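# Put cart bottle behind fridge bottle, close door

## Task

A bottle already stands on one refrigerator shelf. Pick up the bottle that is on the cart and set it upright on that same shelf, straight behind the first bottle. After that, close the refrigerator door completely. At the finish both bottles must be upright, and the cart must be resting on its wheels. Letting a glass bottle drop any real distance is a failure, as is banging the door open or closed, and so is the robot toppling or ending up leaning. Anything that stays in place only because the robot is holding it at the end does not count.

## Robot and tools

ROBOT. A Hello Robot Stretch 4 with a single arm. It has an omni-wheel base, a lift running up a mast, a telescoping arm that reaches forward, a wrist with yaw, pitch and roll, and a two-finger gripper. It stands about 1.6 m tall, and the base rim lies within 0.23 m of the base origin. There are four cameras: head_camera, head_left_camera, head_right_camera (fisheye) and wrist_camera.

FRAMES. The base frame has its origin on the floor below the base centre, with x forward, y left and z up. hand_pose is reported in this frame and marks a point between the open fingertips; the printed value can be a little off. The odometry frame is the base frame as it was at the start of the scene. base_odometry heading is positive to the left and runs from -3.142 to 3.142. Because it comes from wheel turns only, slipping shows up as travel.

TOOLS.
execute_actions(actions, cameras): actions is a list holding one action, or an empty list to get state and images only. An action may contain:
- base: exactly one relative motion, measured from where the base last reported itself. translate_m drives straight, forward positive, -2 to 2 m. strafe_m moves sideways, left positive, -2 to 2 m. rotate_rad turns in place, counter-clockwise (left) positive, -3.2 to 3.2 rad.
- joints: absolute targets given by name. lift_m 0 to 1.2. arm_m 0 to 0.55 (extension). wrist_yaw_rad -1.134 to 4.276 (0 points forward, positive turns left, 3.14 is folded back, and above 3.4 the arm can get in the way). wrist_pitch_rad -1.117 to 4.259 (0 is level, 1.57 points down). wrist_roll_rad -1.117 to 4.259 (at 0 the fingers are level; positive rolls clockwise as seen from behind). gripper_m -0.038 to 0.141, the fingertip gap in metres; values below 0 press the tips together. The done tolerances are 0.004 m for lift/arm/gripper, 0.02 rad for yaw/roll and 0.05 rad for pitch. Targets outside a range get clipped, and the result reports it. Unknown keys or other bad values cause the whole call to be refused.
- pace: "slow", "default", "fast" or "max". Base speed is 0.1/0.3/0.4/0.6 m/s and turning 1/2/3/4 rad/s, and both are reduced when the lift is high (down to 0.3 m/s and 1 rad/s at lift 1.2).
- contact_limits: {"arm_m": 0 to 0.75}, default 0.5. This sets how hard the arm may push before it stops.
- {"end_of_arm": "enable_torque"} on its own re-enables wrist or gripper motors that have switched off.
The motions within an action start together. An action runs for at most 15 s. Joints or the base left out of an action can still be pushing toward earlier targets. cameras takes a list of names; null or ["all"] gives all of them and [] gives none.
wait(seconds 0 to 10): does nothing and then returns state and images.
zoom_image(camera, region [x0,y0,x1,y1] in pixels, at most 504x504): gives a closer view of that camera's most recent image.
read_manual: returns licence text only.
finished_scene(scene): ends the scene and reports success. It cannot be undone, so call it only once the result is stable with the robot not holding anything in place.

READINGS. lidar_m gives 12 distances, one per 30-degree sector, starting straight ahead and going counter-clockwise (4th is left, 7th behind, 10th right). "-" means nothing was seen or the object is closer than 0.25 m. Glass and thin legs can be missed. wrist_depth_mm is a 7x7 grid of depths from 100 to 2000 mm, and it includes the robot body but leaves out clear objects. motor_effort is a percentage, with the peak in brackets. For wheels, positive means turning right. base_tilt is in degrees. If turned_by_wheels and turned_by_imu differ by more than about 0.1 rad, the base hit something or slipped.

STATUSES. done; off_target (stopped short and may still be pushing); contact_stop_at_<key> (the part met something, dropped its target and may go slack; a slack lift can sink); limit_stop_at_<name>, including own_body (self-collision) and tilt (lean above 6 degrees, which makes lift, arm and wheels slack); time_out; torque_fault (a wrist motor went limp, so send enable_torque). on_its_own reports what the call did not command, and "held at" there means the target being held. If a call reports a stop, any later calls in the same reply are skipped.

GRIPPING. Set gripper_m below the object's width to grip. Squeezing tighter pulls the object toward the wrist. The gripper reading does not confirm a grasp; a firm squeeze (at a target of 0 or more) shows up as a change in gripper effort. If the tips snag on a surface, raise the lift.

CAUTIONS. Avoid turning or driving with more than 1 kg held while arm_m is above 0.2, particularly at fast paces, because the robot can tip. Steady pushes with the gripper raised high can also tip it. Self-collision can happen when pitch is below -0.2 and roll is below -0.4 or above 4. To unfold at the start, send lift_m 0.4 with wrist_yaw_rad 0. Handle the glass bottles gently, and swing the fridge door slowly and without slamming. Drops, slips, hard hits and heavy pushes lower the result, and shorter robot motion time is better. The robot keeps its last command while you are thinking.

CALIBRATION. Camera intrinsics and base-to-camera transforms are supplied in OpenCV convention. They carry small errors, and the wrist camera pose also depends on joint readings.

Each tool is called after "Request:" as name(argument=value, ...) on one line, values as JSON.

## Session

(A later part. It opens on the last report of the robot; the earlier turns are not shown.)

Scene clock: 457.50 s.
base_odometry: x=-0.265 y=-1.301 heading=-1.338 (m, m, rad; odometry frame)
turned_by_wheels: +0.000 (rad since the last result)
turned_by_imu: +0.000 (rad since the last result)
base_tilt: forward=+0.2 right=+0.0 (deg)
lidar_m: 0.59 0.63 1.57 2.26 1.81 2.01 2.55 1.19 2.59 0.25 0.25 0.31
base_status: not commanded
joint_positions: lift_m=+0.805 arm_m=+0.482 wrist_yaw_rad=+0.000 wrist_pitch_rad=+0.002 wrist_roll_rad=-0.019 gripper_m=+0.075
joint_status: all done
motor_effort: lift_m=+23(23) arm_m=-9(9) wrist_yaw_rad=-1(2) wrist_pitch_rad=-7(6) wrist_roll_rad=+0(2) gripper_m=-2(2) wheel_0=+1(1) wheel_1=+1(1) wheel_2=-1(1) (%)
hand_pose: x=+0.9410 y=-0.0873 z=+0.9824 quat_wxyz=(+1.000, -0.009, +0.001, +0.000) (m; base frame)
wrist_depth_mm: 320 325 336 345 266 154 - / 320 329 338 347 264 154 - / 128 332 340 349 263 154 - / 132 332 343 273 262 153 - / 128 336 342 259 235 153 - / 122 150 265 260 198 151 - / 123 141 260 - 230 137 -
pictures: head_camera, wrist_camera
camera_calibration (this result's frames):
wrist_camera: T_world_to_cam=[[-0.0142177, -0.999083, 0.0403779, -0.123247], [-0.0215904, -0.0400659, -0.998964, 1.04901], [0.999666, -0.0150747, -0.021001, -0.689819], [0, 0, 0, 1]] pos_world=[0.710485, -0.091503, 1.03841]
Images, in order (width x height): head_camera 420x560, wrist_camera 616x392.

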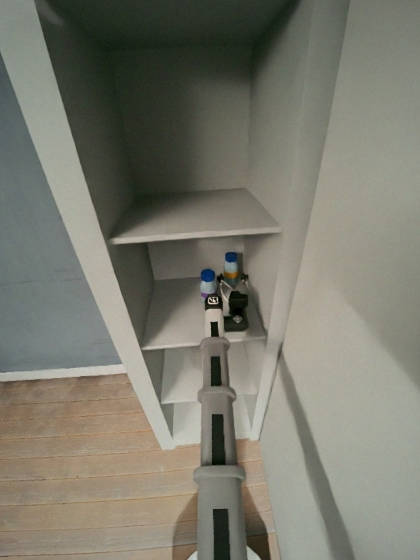

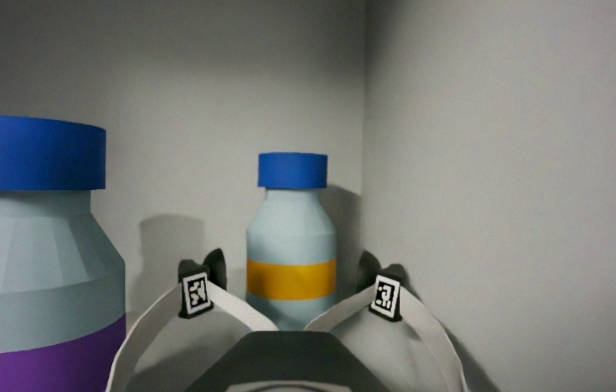

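Request:
execute_actions(actions=[{"joints":{"gripper_m":0.02}}], cameras=[])

Request:
execute_actions(actions=[{"joints":{"arm_m":0.22},"pace":"slow"}], cameras=[])

Request:
execute_actions(actions=[{"base":{"strafe_m":0.11},"joints":{"gripper_m":0.1},"pace":"slow"}], cameras=["head_camera","wrist_camera"])

Scene clock: 468.33 s.
base_odometry: x=-0.265 y=-1.301 heading=-1.338 (m, m, rad; odometry frame)
turned_by_wheels: +0.000 (rad since the last result)
turned_by_imu: -0.002 (rad since the last result)
base_tilt: forward=+0.2 right=+0.0 (deg)
lidar_m: 0.59 0.62 1.57 2.24 1.82 2.04 2.54 1.22 2.61 0.25 0.25 0.31
base_status: not commanded
joint_positions: lift_m=+0.805 arm_m=+0.482 wrist_yaw_rad=+0.000 wrist_pitch_rad=+0.002 wrist_roll_rad=-0.019 gripper_m=+0.020
joint_status: all done
motor_effort: lift_m=+23(23) arm_m=-8(9) wrist_yaw_rad=-1(0) wrist_pitch_rad=-6(6) wrist_roll_rad=+1(2) gripper_m=-3(2) wheel_0=+1(2) wheel_1=+1(1) wheel_2=-1(1) (%)
hand_pose: x=+0.9410 y=-0.0873 z=+0.9824 quat_wxyz=(+1.000, -0.009, +0.001, +0.000) (m; base frame)
wrist_depth_mm: 320 329 334 345 266 154 - / 322 329 340 349 265 154 - / 129 332 340 347 263 154 - / 132 332 342 272 260 154 - / 128 338 343 258 257 153 - / 123 150 191 214 196 151 - / 122 141 260 - 229 141 -
pictures: none
No camera images: the call's "cameras" was empty. Leave "cameras" out to get every camera's image.

Scene clock: 472.20 s.
base_odometry: x=-0.265 y=-1.301 heading=-1.338 (m, m, rad; odometry frame)
turned_by_wheels: +0.000 (rad since the last result)
turned_by_imu: -0.001 (rad since the last result)
base_tilt: forward=+0.2 right=+0.0 (deg)
lidar_m: 0.59 0.62 1.53 2.25 1.81 2.05 2.55 1.25 2.61 0.25 0.25 0.31
base_status: not commanded
joint_positions: lift_m=+0.805 arm_m=+0.222 wrist_yaw_rad=+0.000 wrist_pitch_rad=+0.002 wrist_roll_rad=-0.019 gripper_m=+0.020
joint_status: all done
motor_effort: lift_m=+23(23) arm_m=-8(11) wrist_yaw_rad=+0(1) wrist_pitch_rad=-6(6) wrist_roll_rad=+2(1) gripper_m=-3(4) wheel_0=+1(1) wheel_1=+1(1) wheel_2=-1(1) (%)
hand_pose: x=+0.6810 y=-0.0873 z=+0.9824 quat_wxyz=(+1.000, -0.009, +0.001, +0.000) (m; base frame)
wrist_depth_mm: 539 574 591 603 322 188 184 / 549 580 597 609 322 188 185 / 554 585 597 615 319 187 186 / 559 585 399 535 317 187 187 / 512 580 379 521 312 187 189 / 336 349 190 214 238 188 190 / 242 230 262 - 238 189 191
pictures: none
No camera images: the call's "cameras" was empty. Leave "cameras" out to get every camera's image.

Scene clock: 475.33 s.
base_odometry: x=-0.158 y=-1.276 heading=-1.338 (m, m, rad; odometry frame)
turned_by_wheels: +0.000 (rad since the last result)
turned_by_imu: +0.000 (rad since the last result)
base_tilt: forward=+0.3 right=+0.0 (deg)
lidar_m: 0.58 0.60 1.52 2.15 1.70 1.86 2.56 1.26 1.59 0.34 0.33 0.48
base_status: done
joint_positions: lift_m=+0.805 arm_m=+0.222 wrist_yaw_rad=+0.000 wrist_pitch_rad=+0.002 wrist_roll_rad=-0.019 gripper_m=+0.100
joint_status: all done
motor_effort: lift_m=+23(23) arm_m=-8(9) wrist_yaw_rad=+0(0) wrist_pitch_rad=-6(6) wrist_roll_rad=+4(3) gripper_m=+0(3) wheel_0=+0(7) wheel_1=+0(5) wheel_2=-1(1) (%)
hand_pose: x=+0.6810 y=-0.0873 z=+0.9824 quat_wxyz=(+1.000, -0.009, +0.001, +0.000) (m; base frame)
wrist_depth_mm: 362 569 580 591 591 377 281 / 364 569 585 597 609 379 281 / 368 580 585 603 609 379 282 / 373 569 591 399 535 375 281 / 375 530 585 392 525 370 278 / 327 317 304 366 211 343 277 / 242 241 262 - 255 255 256
pictures: head_camera, wrist_camera
camera_calibration (this result's frames):
wrist_camera: T_world_to_cam=[[-0.0143785, -0.999081, 0.0403775, -0.12688], [-0.0215664, -0.0400624, -0.998964, 1.04339], [0.999664, -0.0152344, -0.0209705, -0.429916], [0, 0, 0, 1]] pos_world=[0.45045, -0.0915122, 1.03841]
Images, in order (width x height): head_camera 420x560, wrist_camera 616x392.

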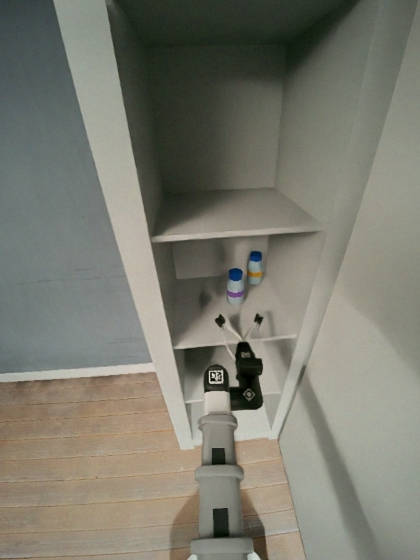

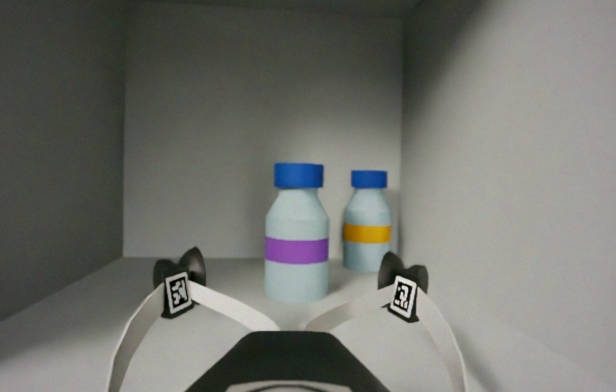

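Request:
execute_actions(actions=[{"joints":{"arm_m":0.425},"pace":"slow"}], cameras=["wrist_camera"])

Request:
execute_actions(actions=[{"joints":{"gripper_m":0.0}}], cameras=[])

Request:
execute_actions(actions=[{"joints":{"lift_m":0.815},"pace":"slow"}], cameras=[])

Request:
execute_actions(actions=[{"base":{"strafe_m":-0.105},"pace":"slow"}], cameras=["head_camera","wrist_camera"])

Scene clock: 486.37 s.
base_odometry: x=-0.158 y=-1.276 heading=-1.338 (m, m, rad; odometry frame)
turned_by_wheels: +0.000 (rad since the last result)
turned_by_imu: -0.001 (rad since the last result)
base_tilt: forward=+0.2 right=+0.0 (deg)
lidar_m: 0.57 0.61 1.53 2.15 1.68 1.87 2.56 1.28 1.59 0.33 0.33 0.44
base_status: not commanded
joint_positions: lift_m=+0.805 arm_m=+0.423 wrist_yaw_rad=+0.000 wrist_pitch_rad=+0.002 wrist_roll_rad=-0.019 gripper_m=+0.100
joint_status: all done
motor_effort: lift_m=+23(23) arm_m=+9(9) wrist_yaw_rad=+0(1) wrist_pitch_rad=-6(6) wrist_roll_rad=+1(2) gripper_m=+0(1) wheel_0=+0(0) wheel_1=+0(0) wheel_2=+0(1) (%)
hand_pose: x=+0.8828 y=-0.0873 z=+0.9824 quat_wxyz=(+1.000, -0.009, +0.001, +0.000) (m; base frame)
wrist_depth_mm: 366 375 387 394 404 353 267 / 368 377 387 399 410 351 263 / 370 379 387 399 407 353 263 / 370 379 389 188 336 349 263 / 375 382 389 180 322 336 260 / 336 315 195 176 195 325 257 / 242 240 259 - 254 253 252
pictures: wrist_camera
camera_calibration (this result's frames):
wrist_camera: T_world_to_cam=[[-0.0144222, -0.99908, 0.0403762, -0.12395], [-0.0214806, -0.0400615, -0.998966, 1.04769], [0.999665, -0.0152746, -0.020883, -0.631781], [0, 0, 0, 1]] pos_world=[0.652287, -0.0915146, 1.03842]
Images, in order (width x height): wrist_camera 616x392.

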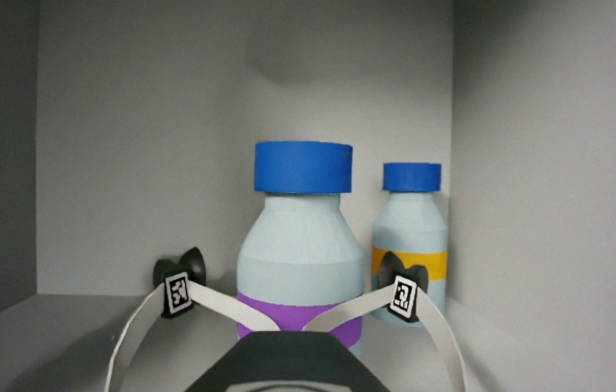

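Scene clock: 488.17 s.
base_odometry: x=-0.158 y=-1.276 heading=-1.338 (m, m, rad; odometry frame)
turned_by_wheels: +0.000 (rad since the last result)
turned_by_imu: -0.001 (rad since the last result)
base_tilt: forward=+0.3 right=+0.0 (deg)
lidar_m: 0.58 0.60 1.53 2.15 1.69 1.86 2.55 1.30 1.62 0.32 0.34 0.46
base_status: not commanded
joint_positions: lift_m=+0.805 arm_m=+0.424 wrist_yaw_rad=+0.001 wrist_pitch_rad=+0.001 wrist_roll_rad=-0.019 gripper_m=+0.001
joint_status: all done
motor_effort: lift_m=+22(23) arm_m=+8(9) wrist_yaw_rad=-2(7) wrist_pitch_rad=-2(9) wrist_roll_rad=+1(2) gripper_m=-20(19) wheel_0=-2(2) wheel_1=-1(1) wheel_2=-1(2) (%)
hand_pose: x=+0.8832 y=-0.0872 z=+0.9829 quat_wxyz=(+1.000, -0.009, +0.000, +0.000) (m; base frame)
wrist_depth_mm: 366 375 382 397 407 353 268 / 366 377 387 397 407 351 263 / 368 379 387 162 410 351 263 / 370 379 389 163 338 351 263 / 375 382 200 159 322 332 260 / 340 298 171 153 184 309 258 / 248 244 249 - 255 255 252
pictures: none
No camera images: the call's "cameras" was empty. Leave "cameras" out to get every camera's image.

Scene clock: 488.90 s.
base_odometry: x=-0.158 y=-1.276 heading=-1.338 (m, m, rad; odometry frame)
turned_by_wheels: +0.000 (rad since the last result)
turned_by_imu: +0.000 (rad since the last result)
base_tilt: forward=+0.2 right=+0.0 (deg)
lidar_m: 0.57 0.59 1.52 2.14 1.72 1.88 2.54 1.26 1.57 0.32 0.33 0.47
base_status: not commanded
joint_positions: lift_m=+0.815 arm_m=+0.424 wrist_yaw_rad=+0.000 wrist_pitch_rad=+0.006 wrist_roll_rad=-0.019 gripper_m=+0.001
joint_status: all done
motor_effort: lift_m=+25(27) arm_m=+7(7) wrist_yaw_rad=+0(1) wrist_pitch_rad=-17(17) wrist_roll_rad=+1(1) gripper_m=-18(19) wheel_0=-1(1) wheel_1=-2(2) wheel_2=-1(1) (%)
hand_pose: x=+0.8832 y=-0.0873 z=+0.9911 quat_wxyz=(+1.000, -0.009, +0.003, +0.000) (m; base frame)
wrist_depth_mm: 364 375 384 392 402 351 267 / 364 377 384 394 404 351 262 / 368 379 389 394 410 351 263 / 373 382 389 160 336 349 262 / 375 384 215 160 324 338 260 / 345 309 171 153 185 307 258 / 253 253 257 - 266 266 256
pictures: none
No camera images: the call's "cameras" was empty. Leave "cameras" out to get every camera's image.

Scene clock: 491.10 s.
base_odometry: x=-0.261 y=-1.300 heading=-1.338 (m, m, rad; odometry frame)
turned_by_wheels: +0.000 (rad since the last result)
turned_by_imu: -0.001 (rad since the last result)
base_tilt: forward=+0.2 right=+0.0 (deg)
lidar_m: 0.59 0.61 1.53 2.24 1.77 2.02 2.56 1.23 2.60 0.25 0.25 0.32
base_status: done
joint_positions: lift_m=+0.815 arm_m=+0.424 wrist_yaw_rad=+0.000 wrist_pitch_rad=+0.006 wrist_roll_rad=-0.019 gripper_m=+0.001
joint_status: not commanded
motor_effort: lift_m=+26(25) arm_m=+7(7) wrist_yaw_rad=-1(0) wrist_pitch_rad=-18(18) wrist_roll_rad=+4(2) gripper_m=-18(19) wheel_0=+1(4) wheel_1=-2(5) wheel_2=+0(2) (%)
hand_pose: x=+0.8832 y=-0.0873 z=+0.9910 quat_wxyz=(+1.000, -0.009, +0.003, +0.000) (m; base frame)
wrist_depth_mm: 370 377 392 402 291 170 - / 373 384 394 404 290 170 133 / 377 387 394 404 289 169 133 / 375 389 399 161 289 169 133 / 379 394 216 159 259 167 132 / 351 307 171 153 185 156 131 / 259 254 259 - 250 154 -
pictures: head_camera, wrist_camera
camera_calibration (this result's frames):
wrist_camera: T_world_to_cam=[[-0.0141212, -0.999084, 0.0403931, -0.124537], [-0.0255584, -0.0400233, -0.998872, 1.05982], [0.999574, -0.0151377, -0.0249699, -0.627798], [0, 0, 0, 1]] pos_world=[0.652859, -0.0915089, 1.04798]
Images, in order (width x height): head_camera 420x560, wrist_camera 616x392.

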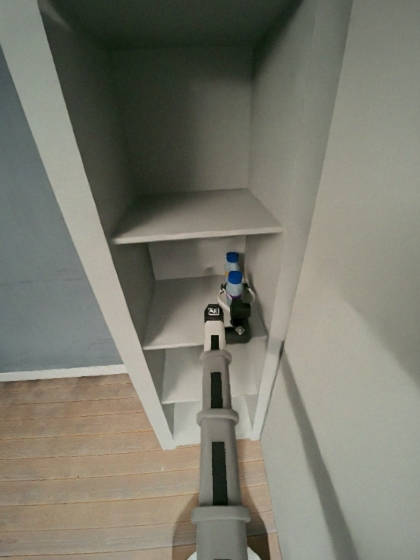

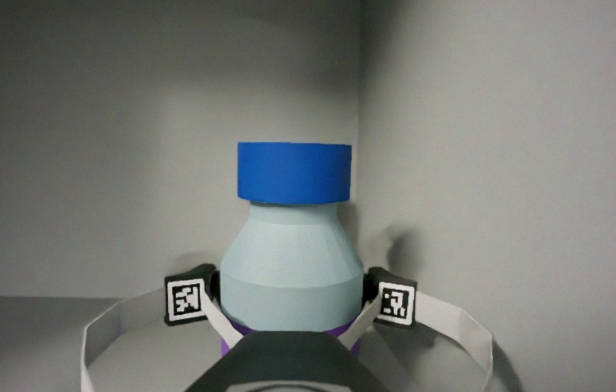

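Request:
execute_actions(actions=[{"joints":{"arm_m":0.455},"pace":"slow"}], cameras=[])

Request:
execute_actions(actions=[{"joints":{"lift_m":0.804},"pace":"slow"}], cameras=[])

Request:
execute_actions(actions=[{"joints":{"gripper_m":0.08}}], cameras=[])

Request:
execute_actions(actions=[{"joints":{"arm_m":0.0},"pace":"slow"}])

Scene clock: 498.37 s.
base_odometry: x=-0.261 y=-1.300 heading=-1.338 (m, m, rad; odometry frame)
turned_by_wheels: +0.000 (rad since the last result)
turned_by_imu: -0.001 (rad since the last result)
base_tilt: forward=+0.2 right=+0.0 (deg)
lidar_m: 0.59 0.63 1.54 2.25 1.81 2.06 2.56 1.21 2.59 0.25 0.25 0.31
base_status: not commanded
joint_positions: lift_m=+0.815 arm_m=+0.453 wrist_yaw_rad=+0.000 wrist_pitch_rad=+0.006 wrist_roll_rad=-0.019 gripper_m=+0.001
joint_status: all done
motor_effort: lift_m=+25(26) arm_m=+9(8) wrist_yaw_rad=-1(0) wrist_pitch_rad=-17(17) wrist_roll_rad=+2(3) gripper_m=-18(19) wheel_0=+1(1) wheel_1=-1(2) wheel_2=+0(1) (%)
hand_pose: x=+0.9128 y=-0.0873 z=+0.9910 quat_wxyz=(+1.000, -0.009, +0.003, +0.000) (m; base frame)
wrist_depth_mm: 343 353 359 370 285 166 - / 347 353 366 373 285 166 130 / 349 357 368 375 282 166 130 / 349 362 368 160 279 165 129 / 353 362 216 160 253 164 129 / 351 310 170 153 185 154 130 / 253 254 258 - 246 152 -
pictures: none
No camera images: the call's "cameras" was empty. Leave "cameras" out to get every camera's image.

Scene clock: 499.13 s.
base_odometry: x=-0.261 y=-1.300 heading=-1.338 (m, m, rad; odometry frame)
turned_by_wheels: +0.000 (rad since the last result)
turned_by_imu: +0.000 (rad since the last result)
base_tilt: forward=+0.2 right=+0.0 (deg)
lidar_m: 0.57 0.61 1.51 2.23 1.82 2.01 2.56 1.23 2.59 0.25 0.25 0.33
base_status: not commanded
joint_positions: lift_m=+0.804 arm_m=+0.454 wrist_yaw_rad=+0.000 wrist_pitch_rad=+0.001 wrist_roll_rad=-0.019 gripper_m=+0.001
joint_status: all done
motor_effort: lift_m=+18(25) arm_m=+8(9) wrist_yaw_rad=-1(1) wrist_pitch_rad=-2(17) wrist_roll_rad=+3(1) gripper_m=-17(18) wheel_0=+1(0) wheel_1=-1(1) wheel_2=-1(0) (%)
hand_pose: x=+0.9130 y=-0.0873 z=+0.9823 quat_wxyz=(+1.000, -0.009, +0.000, +0.000) (m; base frame)
wrist_depth_mm: 345 353 364 373 286 166 - / 347 355 366 377 285 166 130 / 349 357 368 163 283 166 130 / 351 359 368 164 281 165 130 / 355 362 201 159 253 164 129 / 340 297 172 154 185 154 130 / 248 242 247 - 239 151 -
pictures: none
No camera images: the call's "cameras" was empty. Leave "cameras" out to get every camera's image.

Scene clock: 500.73 s.
base_odometry: x=-0.261 y=-1.300 heading=-1.338 (m, m, rad; odometry frame)
turned_by_wheels: +0.000 (rad since the last result)
turned_by_imu: +0.000 (rad since the last result)
base_tilt: forward=+0.2 right=+0.0 (deg)
lidar_m: 0.59 0.62 1.52 2.26 1.81 2.00 2.56 1.20 2.61 0.25 0.25 0.32
base_status: not commanded
joint_positions: lift_m=+0.804 arm_m=+0.454 wrist_yaw_rad=+0.000 wrist_pitch_rad=+0.002 wrist_roll_rad=-0.019 gripper_m=+0.080
joint_status: all done
motor_effort: lift_m=+18(18) arm_m=+8(8) wrist_yaw_rad=+1(3) wrist_pitch_rad=-5(5) wrist_roll_rad=+2(2) gripper_m=-1(20) wheel_0=+0(1) wheel_1=-1(1) wheel_2=-1(1) (%)
hand_pose: x=+0.9129 y=-0.0875 z=+0.9819 quat_wxyz=(+1.000, -0.009, +0.001, +0.000) (m; base frame)
wrist_depth_mm: 345 353 364 373 286 166 - / 345 355 364 375 283 166 130 / 349 359 366 179 282 166 130 / 351 359 368 178 279 165 129 / 353 362 216 170 233 164 129 / 334 342 185 166 202 162 131 / 240 236 245 - 236 148 -
pictures: none
No camera images: the call's "cameras" was empty. Leave "cameras" out to get every camera's image.

Scene clock: 506.57 s.
base_odometry: x=-0.261 y=-1.300 heading=-1.338 (m, m, rad; odometry frame)
turned_by_wheels: +0.000 (rad since the last result)
turned_by_imu: -0.001 (rad since the last result)
base_tilt: forward=+0.2 right=+0.0 (deg)
lidar_m: 0.59 0.62 1.53 2.25 1.82 2.03 2.56 1.20 2.60 0.25 0.25 0.31
base_status: not commanded
joint_positions: lift_m=+0.804 arm_m=+0.002 wrist_yaw_rad=+0.000 wrist_pitch_rad=+0.002 wrist_roll_rad=-0.019 gripper_m=+0.080
joint_status: all done
motor_effort: lift_m=+18(18) arm_m=-9(9) wrist_yaw_rad=+1(1) wrist_pitch_rad=-6(5) wrist_roll_rad=+2(0) gripper_m=-2(2) wheel_0=+1(1) wheel_1=-1(1) wheel_2=-1(1) (%)
hand_pose: x=+0.4610 y=-0.0875 z=+0.9818 quat_wxyz=(+1.000, -0.009, +0.001, +0.000) (m; base frame)
wrist_depth_mm: 508 668 661 654 404 296 221 / 512 788 809 820 404 297 222 / 521 788 809 831 413 294 222 / 521 809 831 640 413 294 220 / 512 621 647 621 413 290 220 / 466 427 215 452 203 287 217 / 525 715 820 - 415 258 214
pictures: head_camera, head_left_camera, head_right_camera, wrist_camera
camera_calibration (this result's frames):
wrist_camera: T_world_to_cam=[[-0.0149101, -0.999076, 0.0403075, -0.129858], [-0.0213589, -0.0399845, -0.998972, 1.038], [0.999661, -0.0157557, -0.020743, -0.210247], [0, 0, 0, 1]] pos_world=[0.23041, -0.0915462, 1.03781]
Images, in order (width x height): head_camera 420x560, head_left_camera 420x672, head_right_camera 420x672, wrist_camera 616x392.

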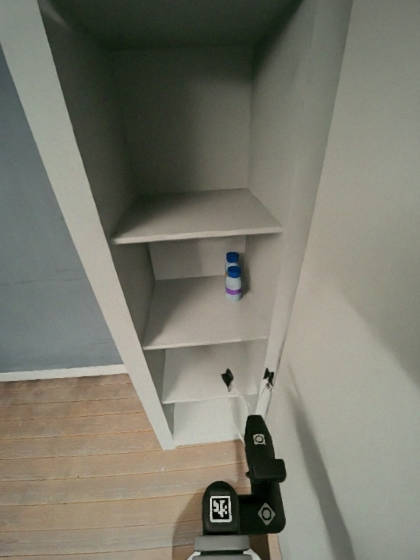

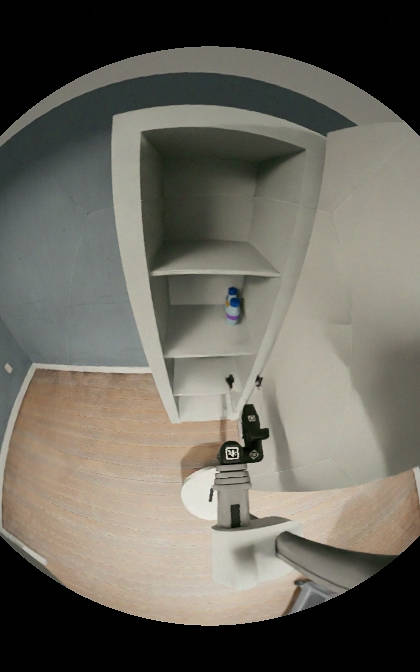

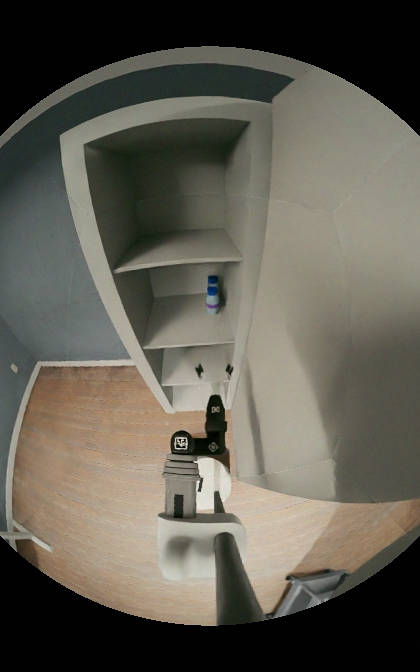

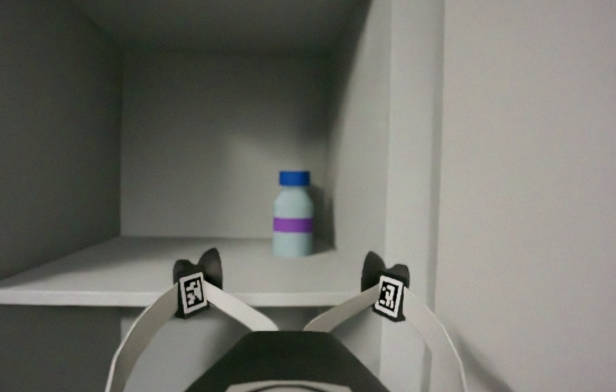

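Request:
execute_actions(actions=[{"base":{"translate_m":-0.5}}], cameras=[])

Request:
execute_actions(actions=[{"joints":{"wrist_yaw_rad":3.1,"gripper_m":0.03,"lift_m":0.5}}], cameras=[])

Request:
execute_actions(actions=[{"base":{"strafe_m":-0.55},"joints":{"lift_m":0.2}}])

Scene clock: 516.47 s.
base_odometry: x=-0.376 y=-0.813 heading=-1.338 (m, m, rad; odometry frame)
turned_by_wheels: +0.000 (rad since the last result)
turned_by_imu: +0.000 (rad since the last result)
base_tilt: forward=+0.2 right=+0.0 (deg)
lidar_m: 0.92 1.12 2.20 2.21 1.53 2.00 2.05 0.88 0.84 2.46 2.50 0.54
base_status: done
joint_positions: lift_m=+0.804 arm_m=+0.002 wrist_yaw_rad=+0.000 wrist_pitch_rad=+0.002 wrist_roll_rad=-0.019 gripper_m=+0.080
joint_status: not commanded
motor_effort: lift_m=+19(19) arm_m=-8(9) wrist_yaw_rad=+1(2) wrist_pitch_rad=-5(5) wrist_roll_rad=+5(4) gripper_m=-2(3) wheel_0=+0(6) wheel_1=+0(4) wheel_2=+0(9) (%)
hand_pose: x=+0.4609 y=-0.0875 z=+0.9818 quat_wxyz=(+1.000, -0.009, +0.001, +0.000) (m; base frame)
wrist_depth_mm: 1366 904 1308 1308 597 327 282 / 1366 891 1060 1042 603 330 282 / 1366 931 1336 1366 591 327 285 / 1397 931 1336 1160 591 327 287 / 1366 931 1281 1138 517 325 287 / 1397 878 216 1308 203 320 291 / 1430 946 1098 - 512 294 291
pictures: none
No camera images: the call's "cameras" was empty. Leave "cameras" out to get every camera's image.

Scene clock: 518.83 s.
base_odometry: x=-0.376 y=-0.813 heading=-1.338 (m, m, rad; odometry frame)
turned_by_wheels: +0.000 (rad since the last result)
turned_by_imu: -0.001 (rad since the last result)
base_tilt: forward=+0.2 right=+0.0 (deg)
lidar_m: 0.92 1.14 2.21 2.21 1.55 1.94 2.03 0.88 0.82 2.49 2.54 0.54
base_status: not commanded
joint_positions: lift_m=+0.500 arm_m=+0.002 wrist_yaw_rad=+3.099 wrist_pitch_rad=+0.002 wrist_roll_rad=-0.019 gripper_m=+0.030
joint_status: all done
motor_effort: lift_m=+19(18) arm_m=-8(9) wrist_yaw_rad=+3(5) wrist_pitch_rad=-6(5) wrist_roll_rad=+0(2) gripper_m=-4(4) wheel_0=+0(0) wheel_1=+0(0) wheel_2=+0(0) (%)
hand_pose: x=-0.1121 y=+0.0995 z=+0.6778 quat_wxyz=(+0.021, -0.001, -0.009, +1.000) (m; base frame)
wrist_depth_mm: - 140 - - - - - / - 130 - - - - - / 109 142 243 - - - - / 140 175 - - - - - / 1160 - - - - - - / 1921 - 195 1921 1921 - - / 1160 1397 1537 - 1464 1576 1618
pictures: none
No camera images: the call's "cameras" was empty. Leave "cameras" out to get every camera's image.

Scene clock: 522.00 s.
base_odometry: x=-0.911 y=-0.940 heading=-1.338 (m, m, rad; odometry frame)
turned_by_wheels: +0.000 (rad since the last result)
turned_by_imu: -0.004 (rad since the last result)
base_tilt: forward=+0.2 right=+0.0 (deg)
lidar_m: 0.92 0.51 2.24 2.29 2.07 2.15 0.51 0.52 2.04 1.94 1.96 1.78
base_status: done
joint_positions: lift_m=+0.200 arm_m=+0.002 wrist_yaw_rad=+3.100 wrist_pitch_rad=+0.002 wrist_roll_rad=-0.019 gripper_m=+0.030
joint_status: all done
motor_effort: lift_m=+19(19) arm_m=-9(9) wrist_yaw_rad=+2(3) wrist_pitch_rad=-5(6) wrist_roll_rad=+3(1) gripper_m=-3(4) wheel_0=-1(7) wheel_1=+0(8) wheel_2=+1(0) (%)
hand_pose: x=-0.1121 y=+0.0995 z=+0.3778 quat_wxyz=(+0.021, -0.001, -0.009, +1.000) (m; base frame)
wrist_depth_mm: - 141 917 - - - - / - 129 1060 - - - - / 109 142 242 - - - - / 140 175 - - - - - / 1983 1255 1281 - - - - / 683 647 195 1118 1138 1336 1336 / 842 668 931 - 842 904 946
pictures: head_camera, head_left_camera, head_right_camera, wrist_camera
camera_calibration (this result's frames):
wrist_camera: T_world_to_cam=[[0.0566832, 0.997578, 0.0403063, -0.117855], [0.0230151, 0.0390549, -0.998972, 0.426932], [-0.998127, 0.0575526, -0.0207456, 0.121747], [0, 0, 0, 1]] pos_world=[0.118373, 0.0938887, 0.433769]
Images, in order (width x height): head_camera 420x560, head_left_camera 420x672, head_right_camera 420x672, wrist_camera 616x392.

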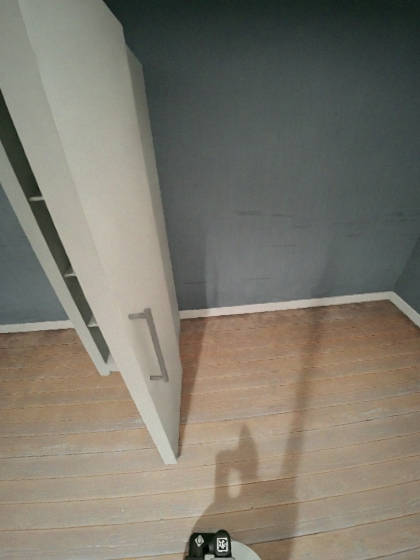

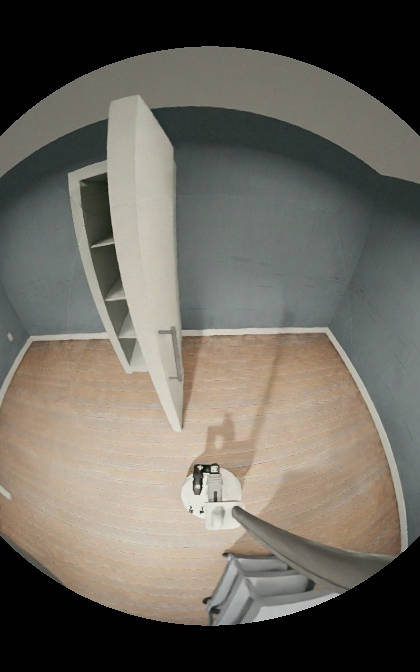

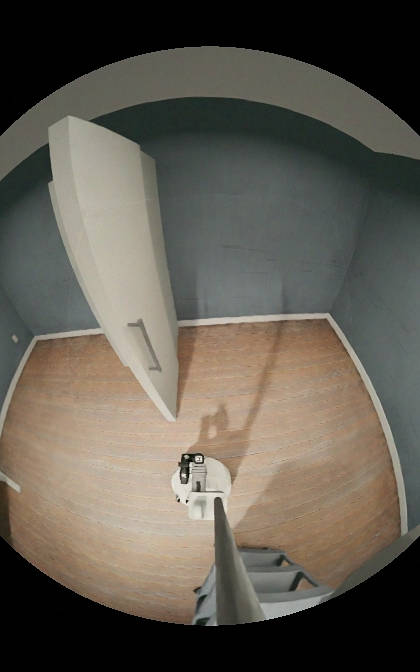

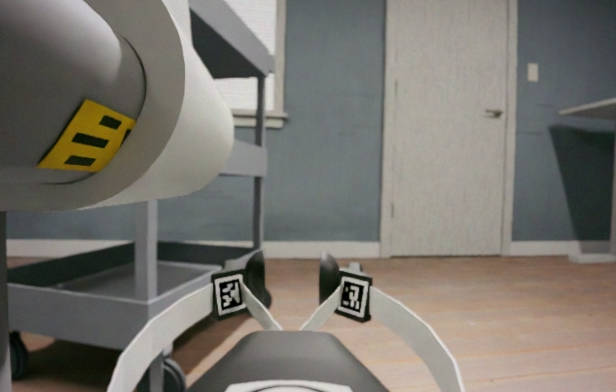

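Request:
execute_actions(actions=[{"base":{"strafe_m":-0.1}}], cameras=[])

Request:
execute_actions(actions=[{"base":{"translate_m":0.6}}], cameras=[])

Request:
execute_actions(actions=[{"base":{"strafe_m":0.75},"pace":"slow"}], cameras=["head_camera","head_left_camera","head_right_camera"])

Scene clock: 530.17 s.
base_odometry: x=-1.008 y=-0.963 heading=-1.338 (m, m, rad; odometry frame)
turned_by_wheels: +0.000 (rad since the last result)
turned_by_imu: -0.001 (rad since the last result)
base_tilt: forward=+0.2 right=-0.1 (deg)
lidar_m: 1.63 0.57 2.24 2.28 2.18 2.16 0.49 0.56 1.95 1.80 1.87 1.82
base_status: done
joint_positions: lift_m=+0.200 arm_m=+0.002 wrist_yaw_rad=+3.100 wrist_pitch_rad=+0.002 wrist_roll_rad=-0.019 gripper_m=+0.030
joint_status: not commanded
motor_effort: lift_m=+19(19) arm_m=-8(9) wrist_yaw_rad=+2(2) wrist_pitch_rad=-5(6) wrist_roll_rad=+1(1) gripper_m=-3(3) wheel_0=-1(7) wheel_1=+1(7) wheel_2=+1(1) (%)
hand_pose: x=-0.1121 y=+0.0995 z=+0.3778 quat_wxyz=(+0.021, -0.001, -0.009, +1.000) (m; base frame)
wrist_depth_mm: - 141 768 - - - - / - 130 1060 - - - - / 108 142 242 - - - - / 140 174 - - - - - / 1366 1308 1138 - - - - / 723 676 195 1118 1118 1366 1336 / 778 809 676 - 842 917 931
pictures: none
No camera images: the call's "cameras" was empty. Leave "cameras" out to get every camera's image.

Scene clock: 533.67 s.
base_odometry: x=-0.870 y=-1.547 heading=-1.338 (m, m, rad; odometry frame)
turned_by_wheels: +0.000 (rad since the last result)
turned_by_imu: -0.002 (rad since the last result)
base_tilt: forward=+0.2 right=-0.1 (deg)
lidar_m: 1.09 0.49 0.31 0.26 2.36 2.77 1.11 1.24 1.90 1.77 1.70 1.17
base_status: done
joint_positions: lift_m=+0.200 arm_m=+0.002 wrist_yaw_rad=+3.100 wrist_pitch_rad=+0.002 wrist_roll_rad=-0.019 gripper_m=+0.030
joint_status: not commanded
motor_effort: lift_m=+20(20) arm_m=-8(9) wrist_yaw_rad=+2(2) wrist_pitch_rad=-6(5) wrist_roll_rad=+0(2) gripper_m=-3(2) wheel_0=+0(4) wheel_1=+1(3) wheel_2=+2(10) (%)
hand_pose: x=-0.1122 y=+0.0995 z=+0.3777 quat_wxyz=(+0.021, -0.001, -0.009, +1.000) (m; base frame)
wrist_depth_mm: - 140 - - - - - / - 130 1255 - - - - / 108 142 243 - - - - / 141 175 - - - - - / - 1708 1308 - - - - / 1182 1255 195 1118 1118 1366 1366 / 854 820 931 - 842 904 931
pictures: none
No camera images: the call's "cameras" was empty. Leave "cameras" out to get every camera's image.

Scene clock: 542.30 s.
base_odometry: x=-0.140 y=-1.374 heading=-1.338 (m, m, rad; odometry frame)
turned_by_wheels: +0.000 (rad since the last result)
turned_by_imu: +0.001 (rad since the last result)
base_tilt: forward=+0.1 right=+0.0 (deg)
lidar_m: 0.38 0.36 1.40 2.15 1.75 1.87 2.66 1.35 2.72 2.51 1.64 0.41
base_status: done
joint_positions: lift_m=+0.200 arm_m=+0.001 wrist_yaw_rad=+3.100 wrist_pitch_rad=+0.002 wrist_roll_rad=-0.019 gripper_m=+0.030
joint_status: not commanded
motor_effort: lift_m=+20(20) arm_m=-8(9) wrist_yaw_rad=+2(2) wrist_pitch_rad=-6(5) wrist_roll_rad=+1(0) gripper_m=-3(3) wheel_0=+1(4) wheel_1=+1(7) wheel_2=+1(1) (%)
hand_pose: x=-0.1122 y=+0.0994 z=+0.3777 quat_wxyz=(+0.021, -0.001, -0.009, +1.000) (m; base frame)
wrist_depth_mm: - 140 - - - - - / - 129 - - - - 1983 / 108 142 242 - - - - / 140 174 - - - - - / 1464 1808 - - - - - / 1205 1255 196 1118 1098 1308 1336 / 854 820 917 - 854 904 931
pictures: head_camera, head_left_camera, head_right_camera
Images, in order (width x height): head_camera 420x560, head_left_camera 420x672, head_right_camera 420x672.

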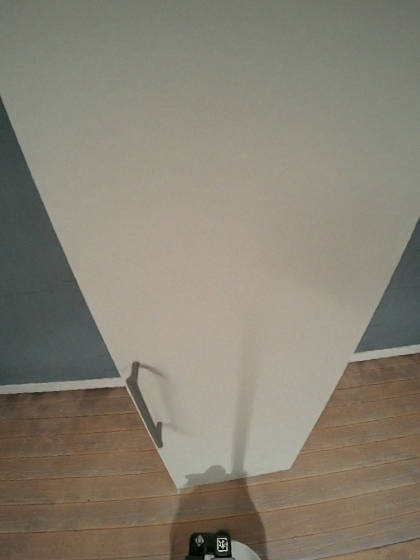

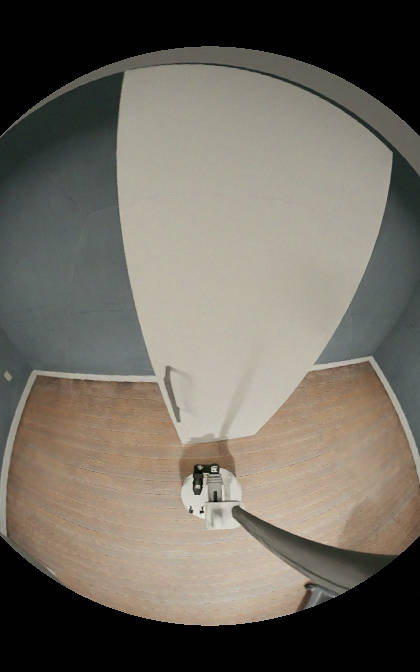

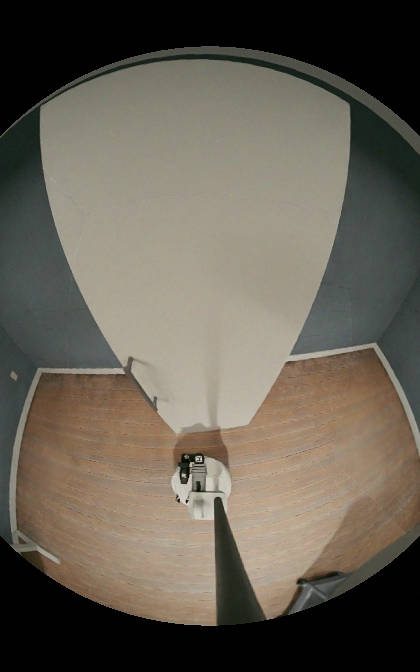

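Request:
execute_actions(actions=[{"base":{"translate_m":0.2},"pace":"slow"}], cameras=["head_camera","head_left_camera"])

Scene clock: 550.47 s.
base_odometry: x=-0.094 y=-1.568 heading=-1.338 (m, m, rad; odometry frame)
turned_by_wheels: +0.000 (rad since the last result)
turned_by_imu: -0.002 (rad since the last result)
base_tilt: forward=+0.2 right=+0.1 (deg)
lidar_m: 0.25 0.25 0.28 2.17 1.94 1.91 2.87 1.53 2.68 2.50 0.33 0.25
base_status: done
joint_positions: lift_m=+0.200 arm_m=+0.001 wrist_yaw_rad=+3.100 wrist_pitch_rad=+0.002 wrist_roll_rad=-0.019 gripper_m=+0.030
joint_status: not commanded
motor_effort: lift_m=+20(20) arm_m=-8(8) wrist_yaw_rad=+1(1) wrist_pitch_rad=-6(6) wrist_roll_rad=+3(2) gripper_m=-3(2) wheel_0=+0(3) wheel_1=+0(2) wheel_2=-1(5) (%)
hand_pose: x=-0.1122 y=+0.0994 z=+0.3777 quat_wxyz=(+0.021, -0.001, -0.009, +1.000) (m; base frame)
wrist_depth_mm: - 141 - - - - - / - 129 - - - - - / 108 142 242 - - - - / 140 174 - - - - - / 1618 1921 - - - - - / 1229 1255 195 1138 1118 1336 1336 / 854 820 931 - 842 904 931
pictures: head_camera, head_left_camera
Images, in order (width x height): head_camera 420x560, head_left_camera 420x672.

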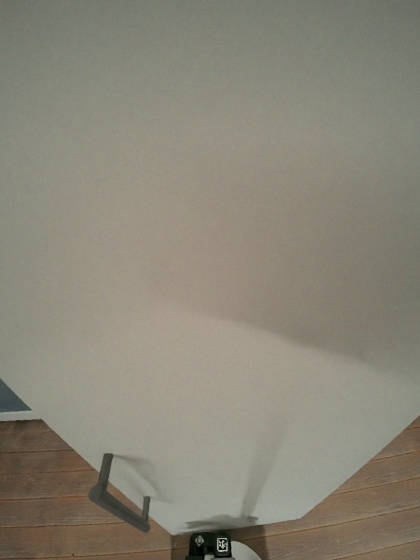

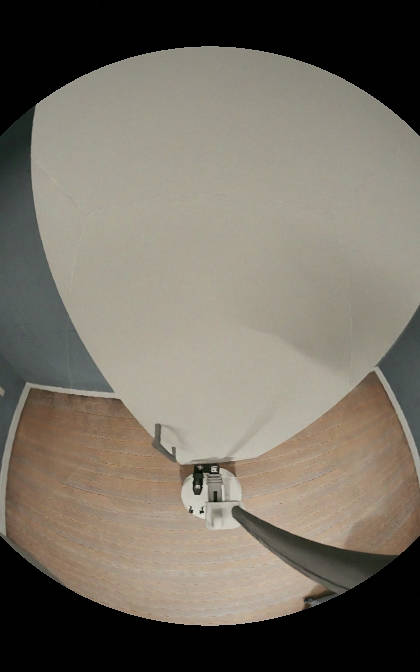

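Request:
execute_actions(actions=[{"base":{"translate_m":0.05},"pace":"slow"}], cameras=[])

Request:
execute_actions(actions=[{"base":{"translate_m":-0.15},"pace":"slow"}], cameras=[])

Request:
execute_actions(actions=[{"base":{"strafe_m":0.5}}], cameras=["head_right_camera","head_camera"])

Scene clock: 558.47 s.
base_odometry: x=-0.051 y=-1.591 heading=-1.237 (m, m, rad; odometry frame)
turned_by_wheels: +0.101 (rad since the last result)
turned_by_imu: +0.150 (rad since the last result)
base_tilt: forward=+0.2 right=-0.1 (deg)
lidar_m: 0.86 0.25 1.30 2.11 1.92 2.17 1.82 1.54 2.62 2.52 0.25 0.25
base_status: translate_m contact_stop (by the wheels' count: +0.033 of +0.050)
joint_positions: lift_m=+0.200 arm_m=+0.001 wrist_yaw_rad=+3.100 wrist_pitch_rad=+0.002 wrist_roll_rad=-0.019 gripper_m=+0.030
joint_status: not commanded
on_its_own: the wheels are slack since a contact_stop
motor_effort: lift_m=+21(21) arm_m=-8(7) wrist_yaw_rad=+2(2) wrist_pitch_rad=-5(6) wrist_roll_rad=+2(2) gripper_m=-3(3) wheel_0=+0(18) wheel_1=+0(26) wheel_2=+0(34) (%)
hand_pose: x=-0.1122 y=+0.0994 z=+0.3776 quat_wxyz=(+0.021, -0.001, -0.009, +1.000) (m; base frame)
wrist_depth_mm: - 140 - - - - - / - 129 - - - - - / 108 142 241 - - - - / 140 175 - - - - - / 1756 1756 - - - - - / 1182 1255 195 1098 1118 1336 1366 / 854 809 931 - 842 891 931
pictures: none
No camera images: the call's "cameras" was empty. Leave "cameras" out to get every camera's image.

not run: a stop came earlier in this reply.

not run: a stop came earlier in this reply.

Contact stop; likely hit the closed position. Back off and inspect.

Request:
execute_actions(actions=[{"base":{"translate_m":-0.2},"pace":"slow"}], cameras=[])

Request:
execute_actions(actions=[{"base":{"strafe_m":0.55}}])

Scene clock: 565.07 s.
base_odometry: x=-0.116 y=-1.402 heading=-1.237 (m, m, rad; odometry frame)
turned_by_wheels: +0.000 (rad since the last result)
turned_by_imu: -0.001 (rad since the last result)
base_tilt: forward=+0.2 right=+0.0 (deg)
lidar_m: 0.36 0.34 1.60 2.16 1.80 2.22 1.70 1.38 2.62 2.52 0.54 0.41
base_status: done
joint_positions: lift_m=+0.200 arm_m=+0.001 wrist_yaw_rad=+3.100 wrist_pitch_rad=+0.002 wrist_roll_rad=-0.019 gripper_m=+0.030
joint_status: not commanded
motor_effort: lift_m=+21(21) arm_m=-8(9) wrist_yaw_rad=+1(1) wrist_pitch_rad=-6(5) wrist_roll_rad=-1(1) gripper_m=-3(4) wheel_0=-2(2) wheel_1=-2(3) wheel_2=+2(5) (%)
hand_pose: x=-0.1122 y=+0.0994 z=+0.3776 quat_wxyz=(+0.021, -0.001, -0.009, +1.000) (m; base frame)
wrist_depth_mm: - 141 - - - - - / - 129 - - - - - / 108 142 242 - - - - / 140 174 - - - - - / 1499 1708 - - - - - / 1205 1229 195 1118 1118 1366 1336 / 842 820 917 - 842 891 931
pictures: none
No camera images: the call's "cameras" was empty. Leave "cameras" out to get every camera's image.

Scene clock: 568.23 s.
base_odometry: x=+0.403 y=-1.221 heading=-1.237 (m, m, rad; odometry frame)
turned_by_wheels: +0.000 (rad since the last result)
turned_by_imu: +0.002 (rad since the last result)
base_tilt: forward=+0.2 right=+0.0 (deg)
lidar_m: 1.05 1.13 1.65 1.60 1.39 1.32 2.62 1.68 1.90 3.10 0.56 0.56
base_status: done
joint_positions: lift_m=+0.200 arm_m=+0.001 wrist_yaw_rad=+3.100 wrist_pitch_rad=+0.002 wrist_roll_rad=-0.019 gripper_m=+0.030
joint_status: not commanded
motor_effort: lift_m=+21(21) arm_m=-8(8) wrist_yaw_rad=+0(1) wrist_pitch_rad=-5(6) wrist_roll_rad=+3(2) gripper_m=-3(3) wheel_0=+1(5) wheel_1=-1(8) wheel_2=+1(2) (%)
hand_pose: x=-0.1122 y=+0.0994 z=+0.3776 quat_wxyz=(+0.021, -0.001, -0.009, +1.000) (m; base frame)
wrist_depth_mm: - 140 - - - - 1661 / - 129 - - - 1983 1618 / 108 142 241 - - - - / 140 174 - - - - - / 1808 - - - - - - / 1205 1229 195 1098 1138 1366 1281 / 854 820 931 - 831 917 931
pictures: head_camera, head_left_camera, head_right_camera, wrist_camera
camera_calibration (this result's frames):
wrist_camera: T_world_to_cam=[[0.056305, 0.9976, 0.0403077, -0.11778], [0.0230975, 0.0390594, -0.99897, 0.426744], [-0.998146, 0.057178, -0.0208428, 0.121721], [0, 0, 0, 1]] pos_world=[0.118271, 0.0938687, 0.433588]
Images, in order (width x height): head_camera 420x560, head_left_camera 420x672, head_right_camera 420x672, wrist_camera 616x392.

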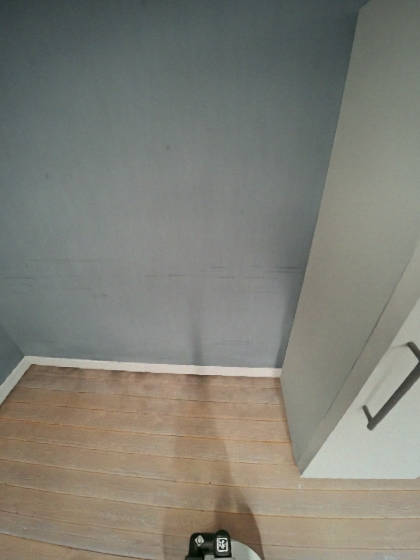

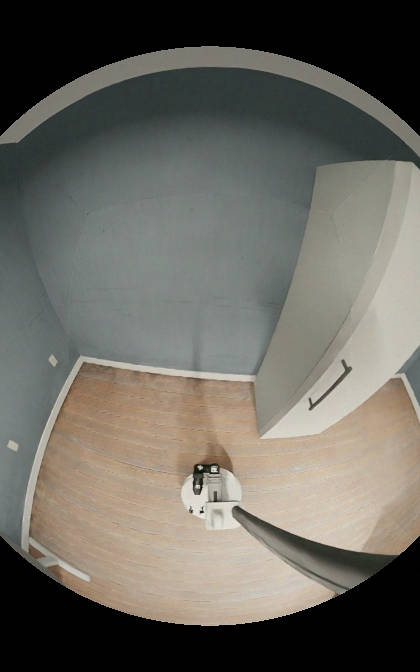

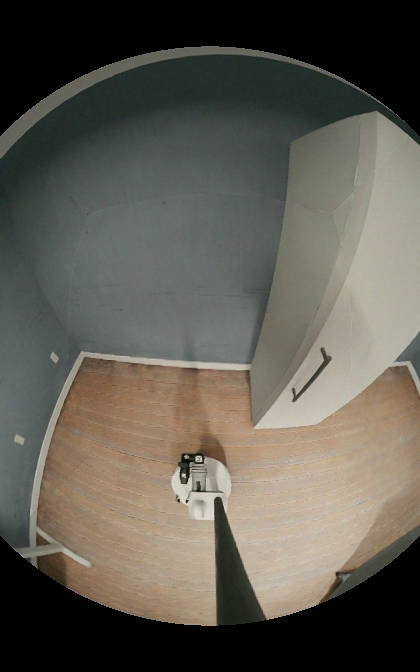

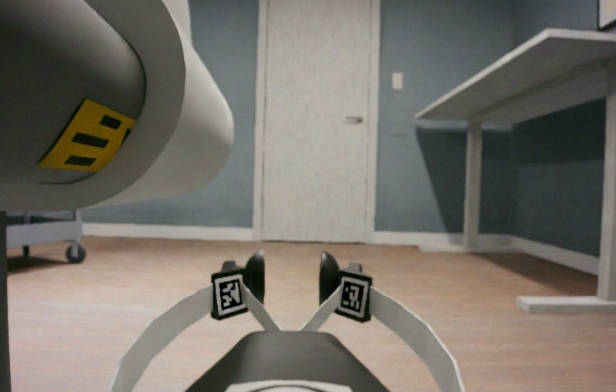

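Request:
zoom_image(camera="head_camera", region=[270,280,420,500])

Region (270, 280, 420, 500) of head_camera's 420x560 image, scaled by 2.291, with more detail than that image has; it fills the left 344 columns of this view, and the rest is white.

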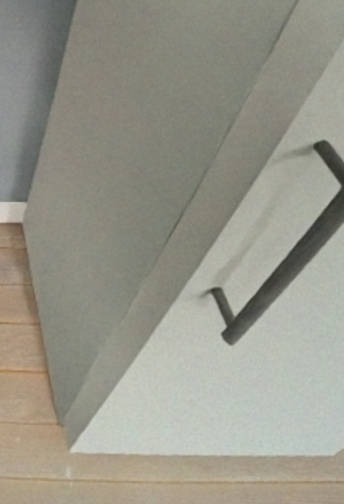

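Shut flush.

Request:
finished_scene(scene=1)

The scene is finished: the task was done.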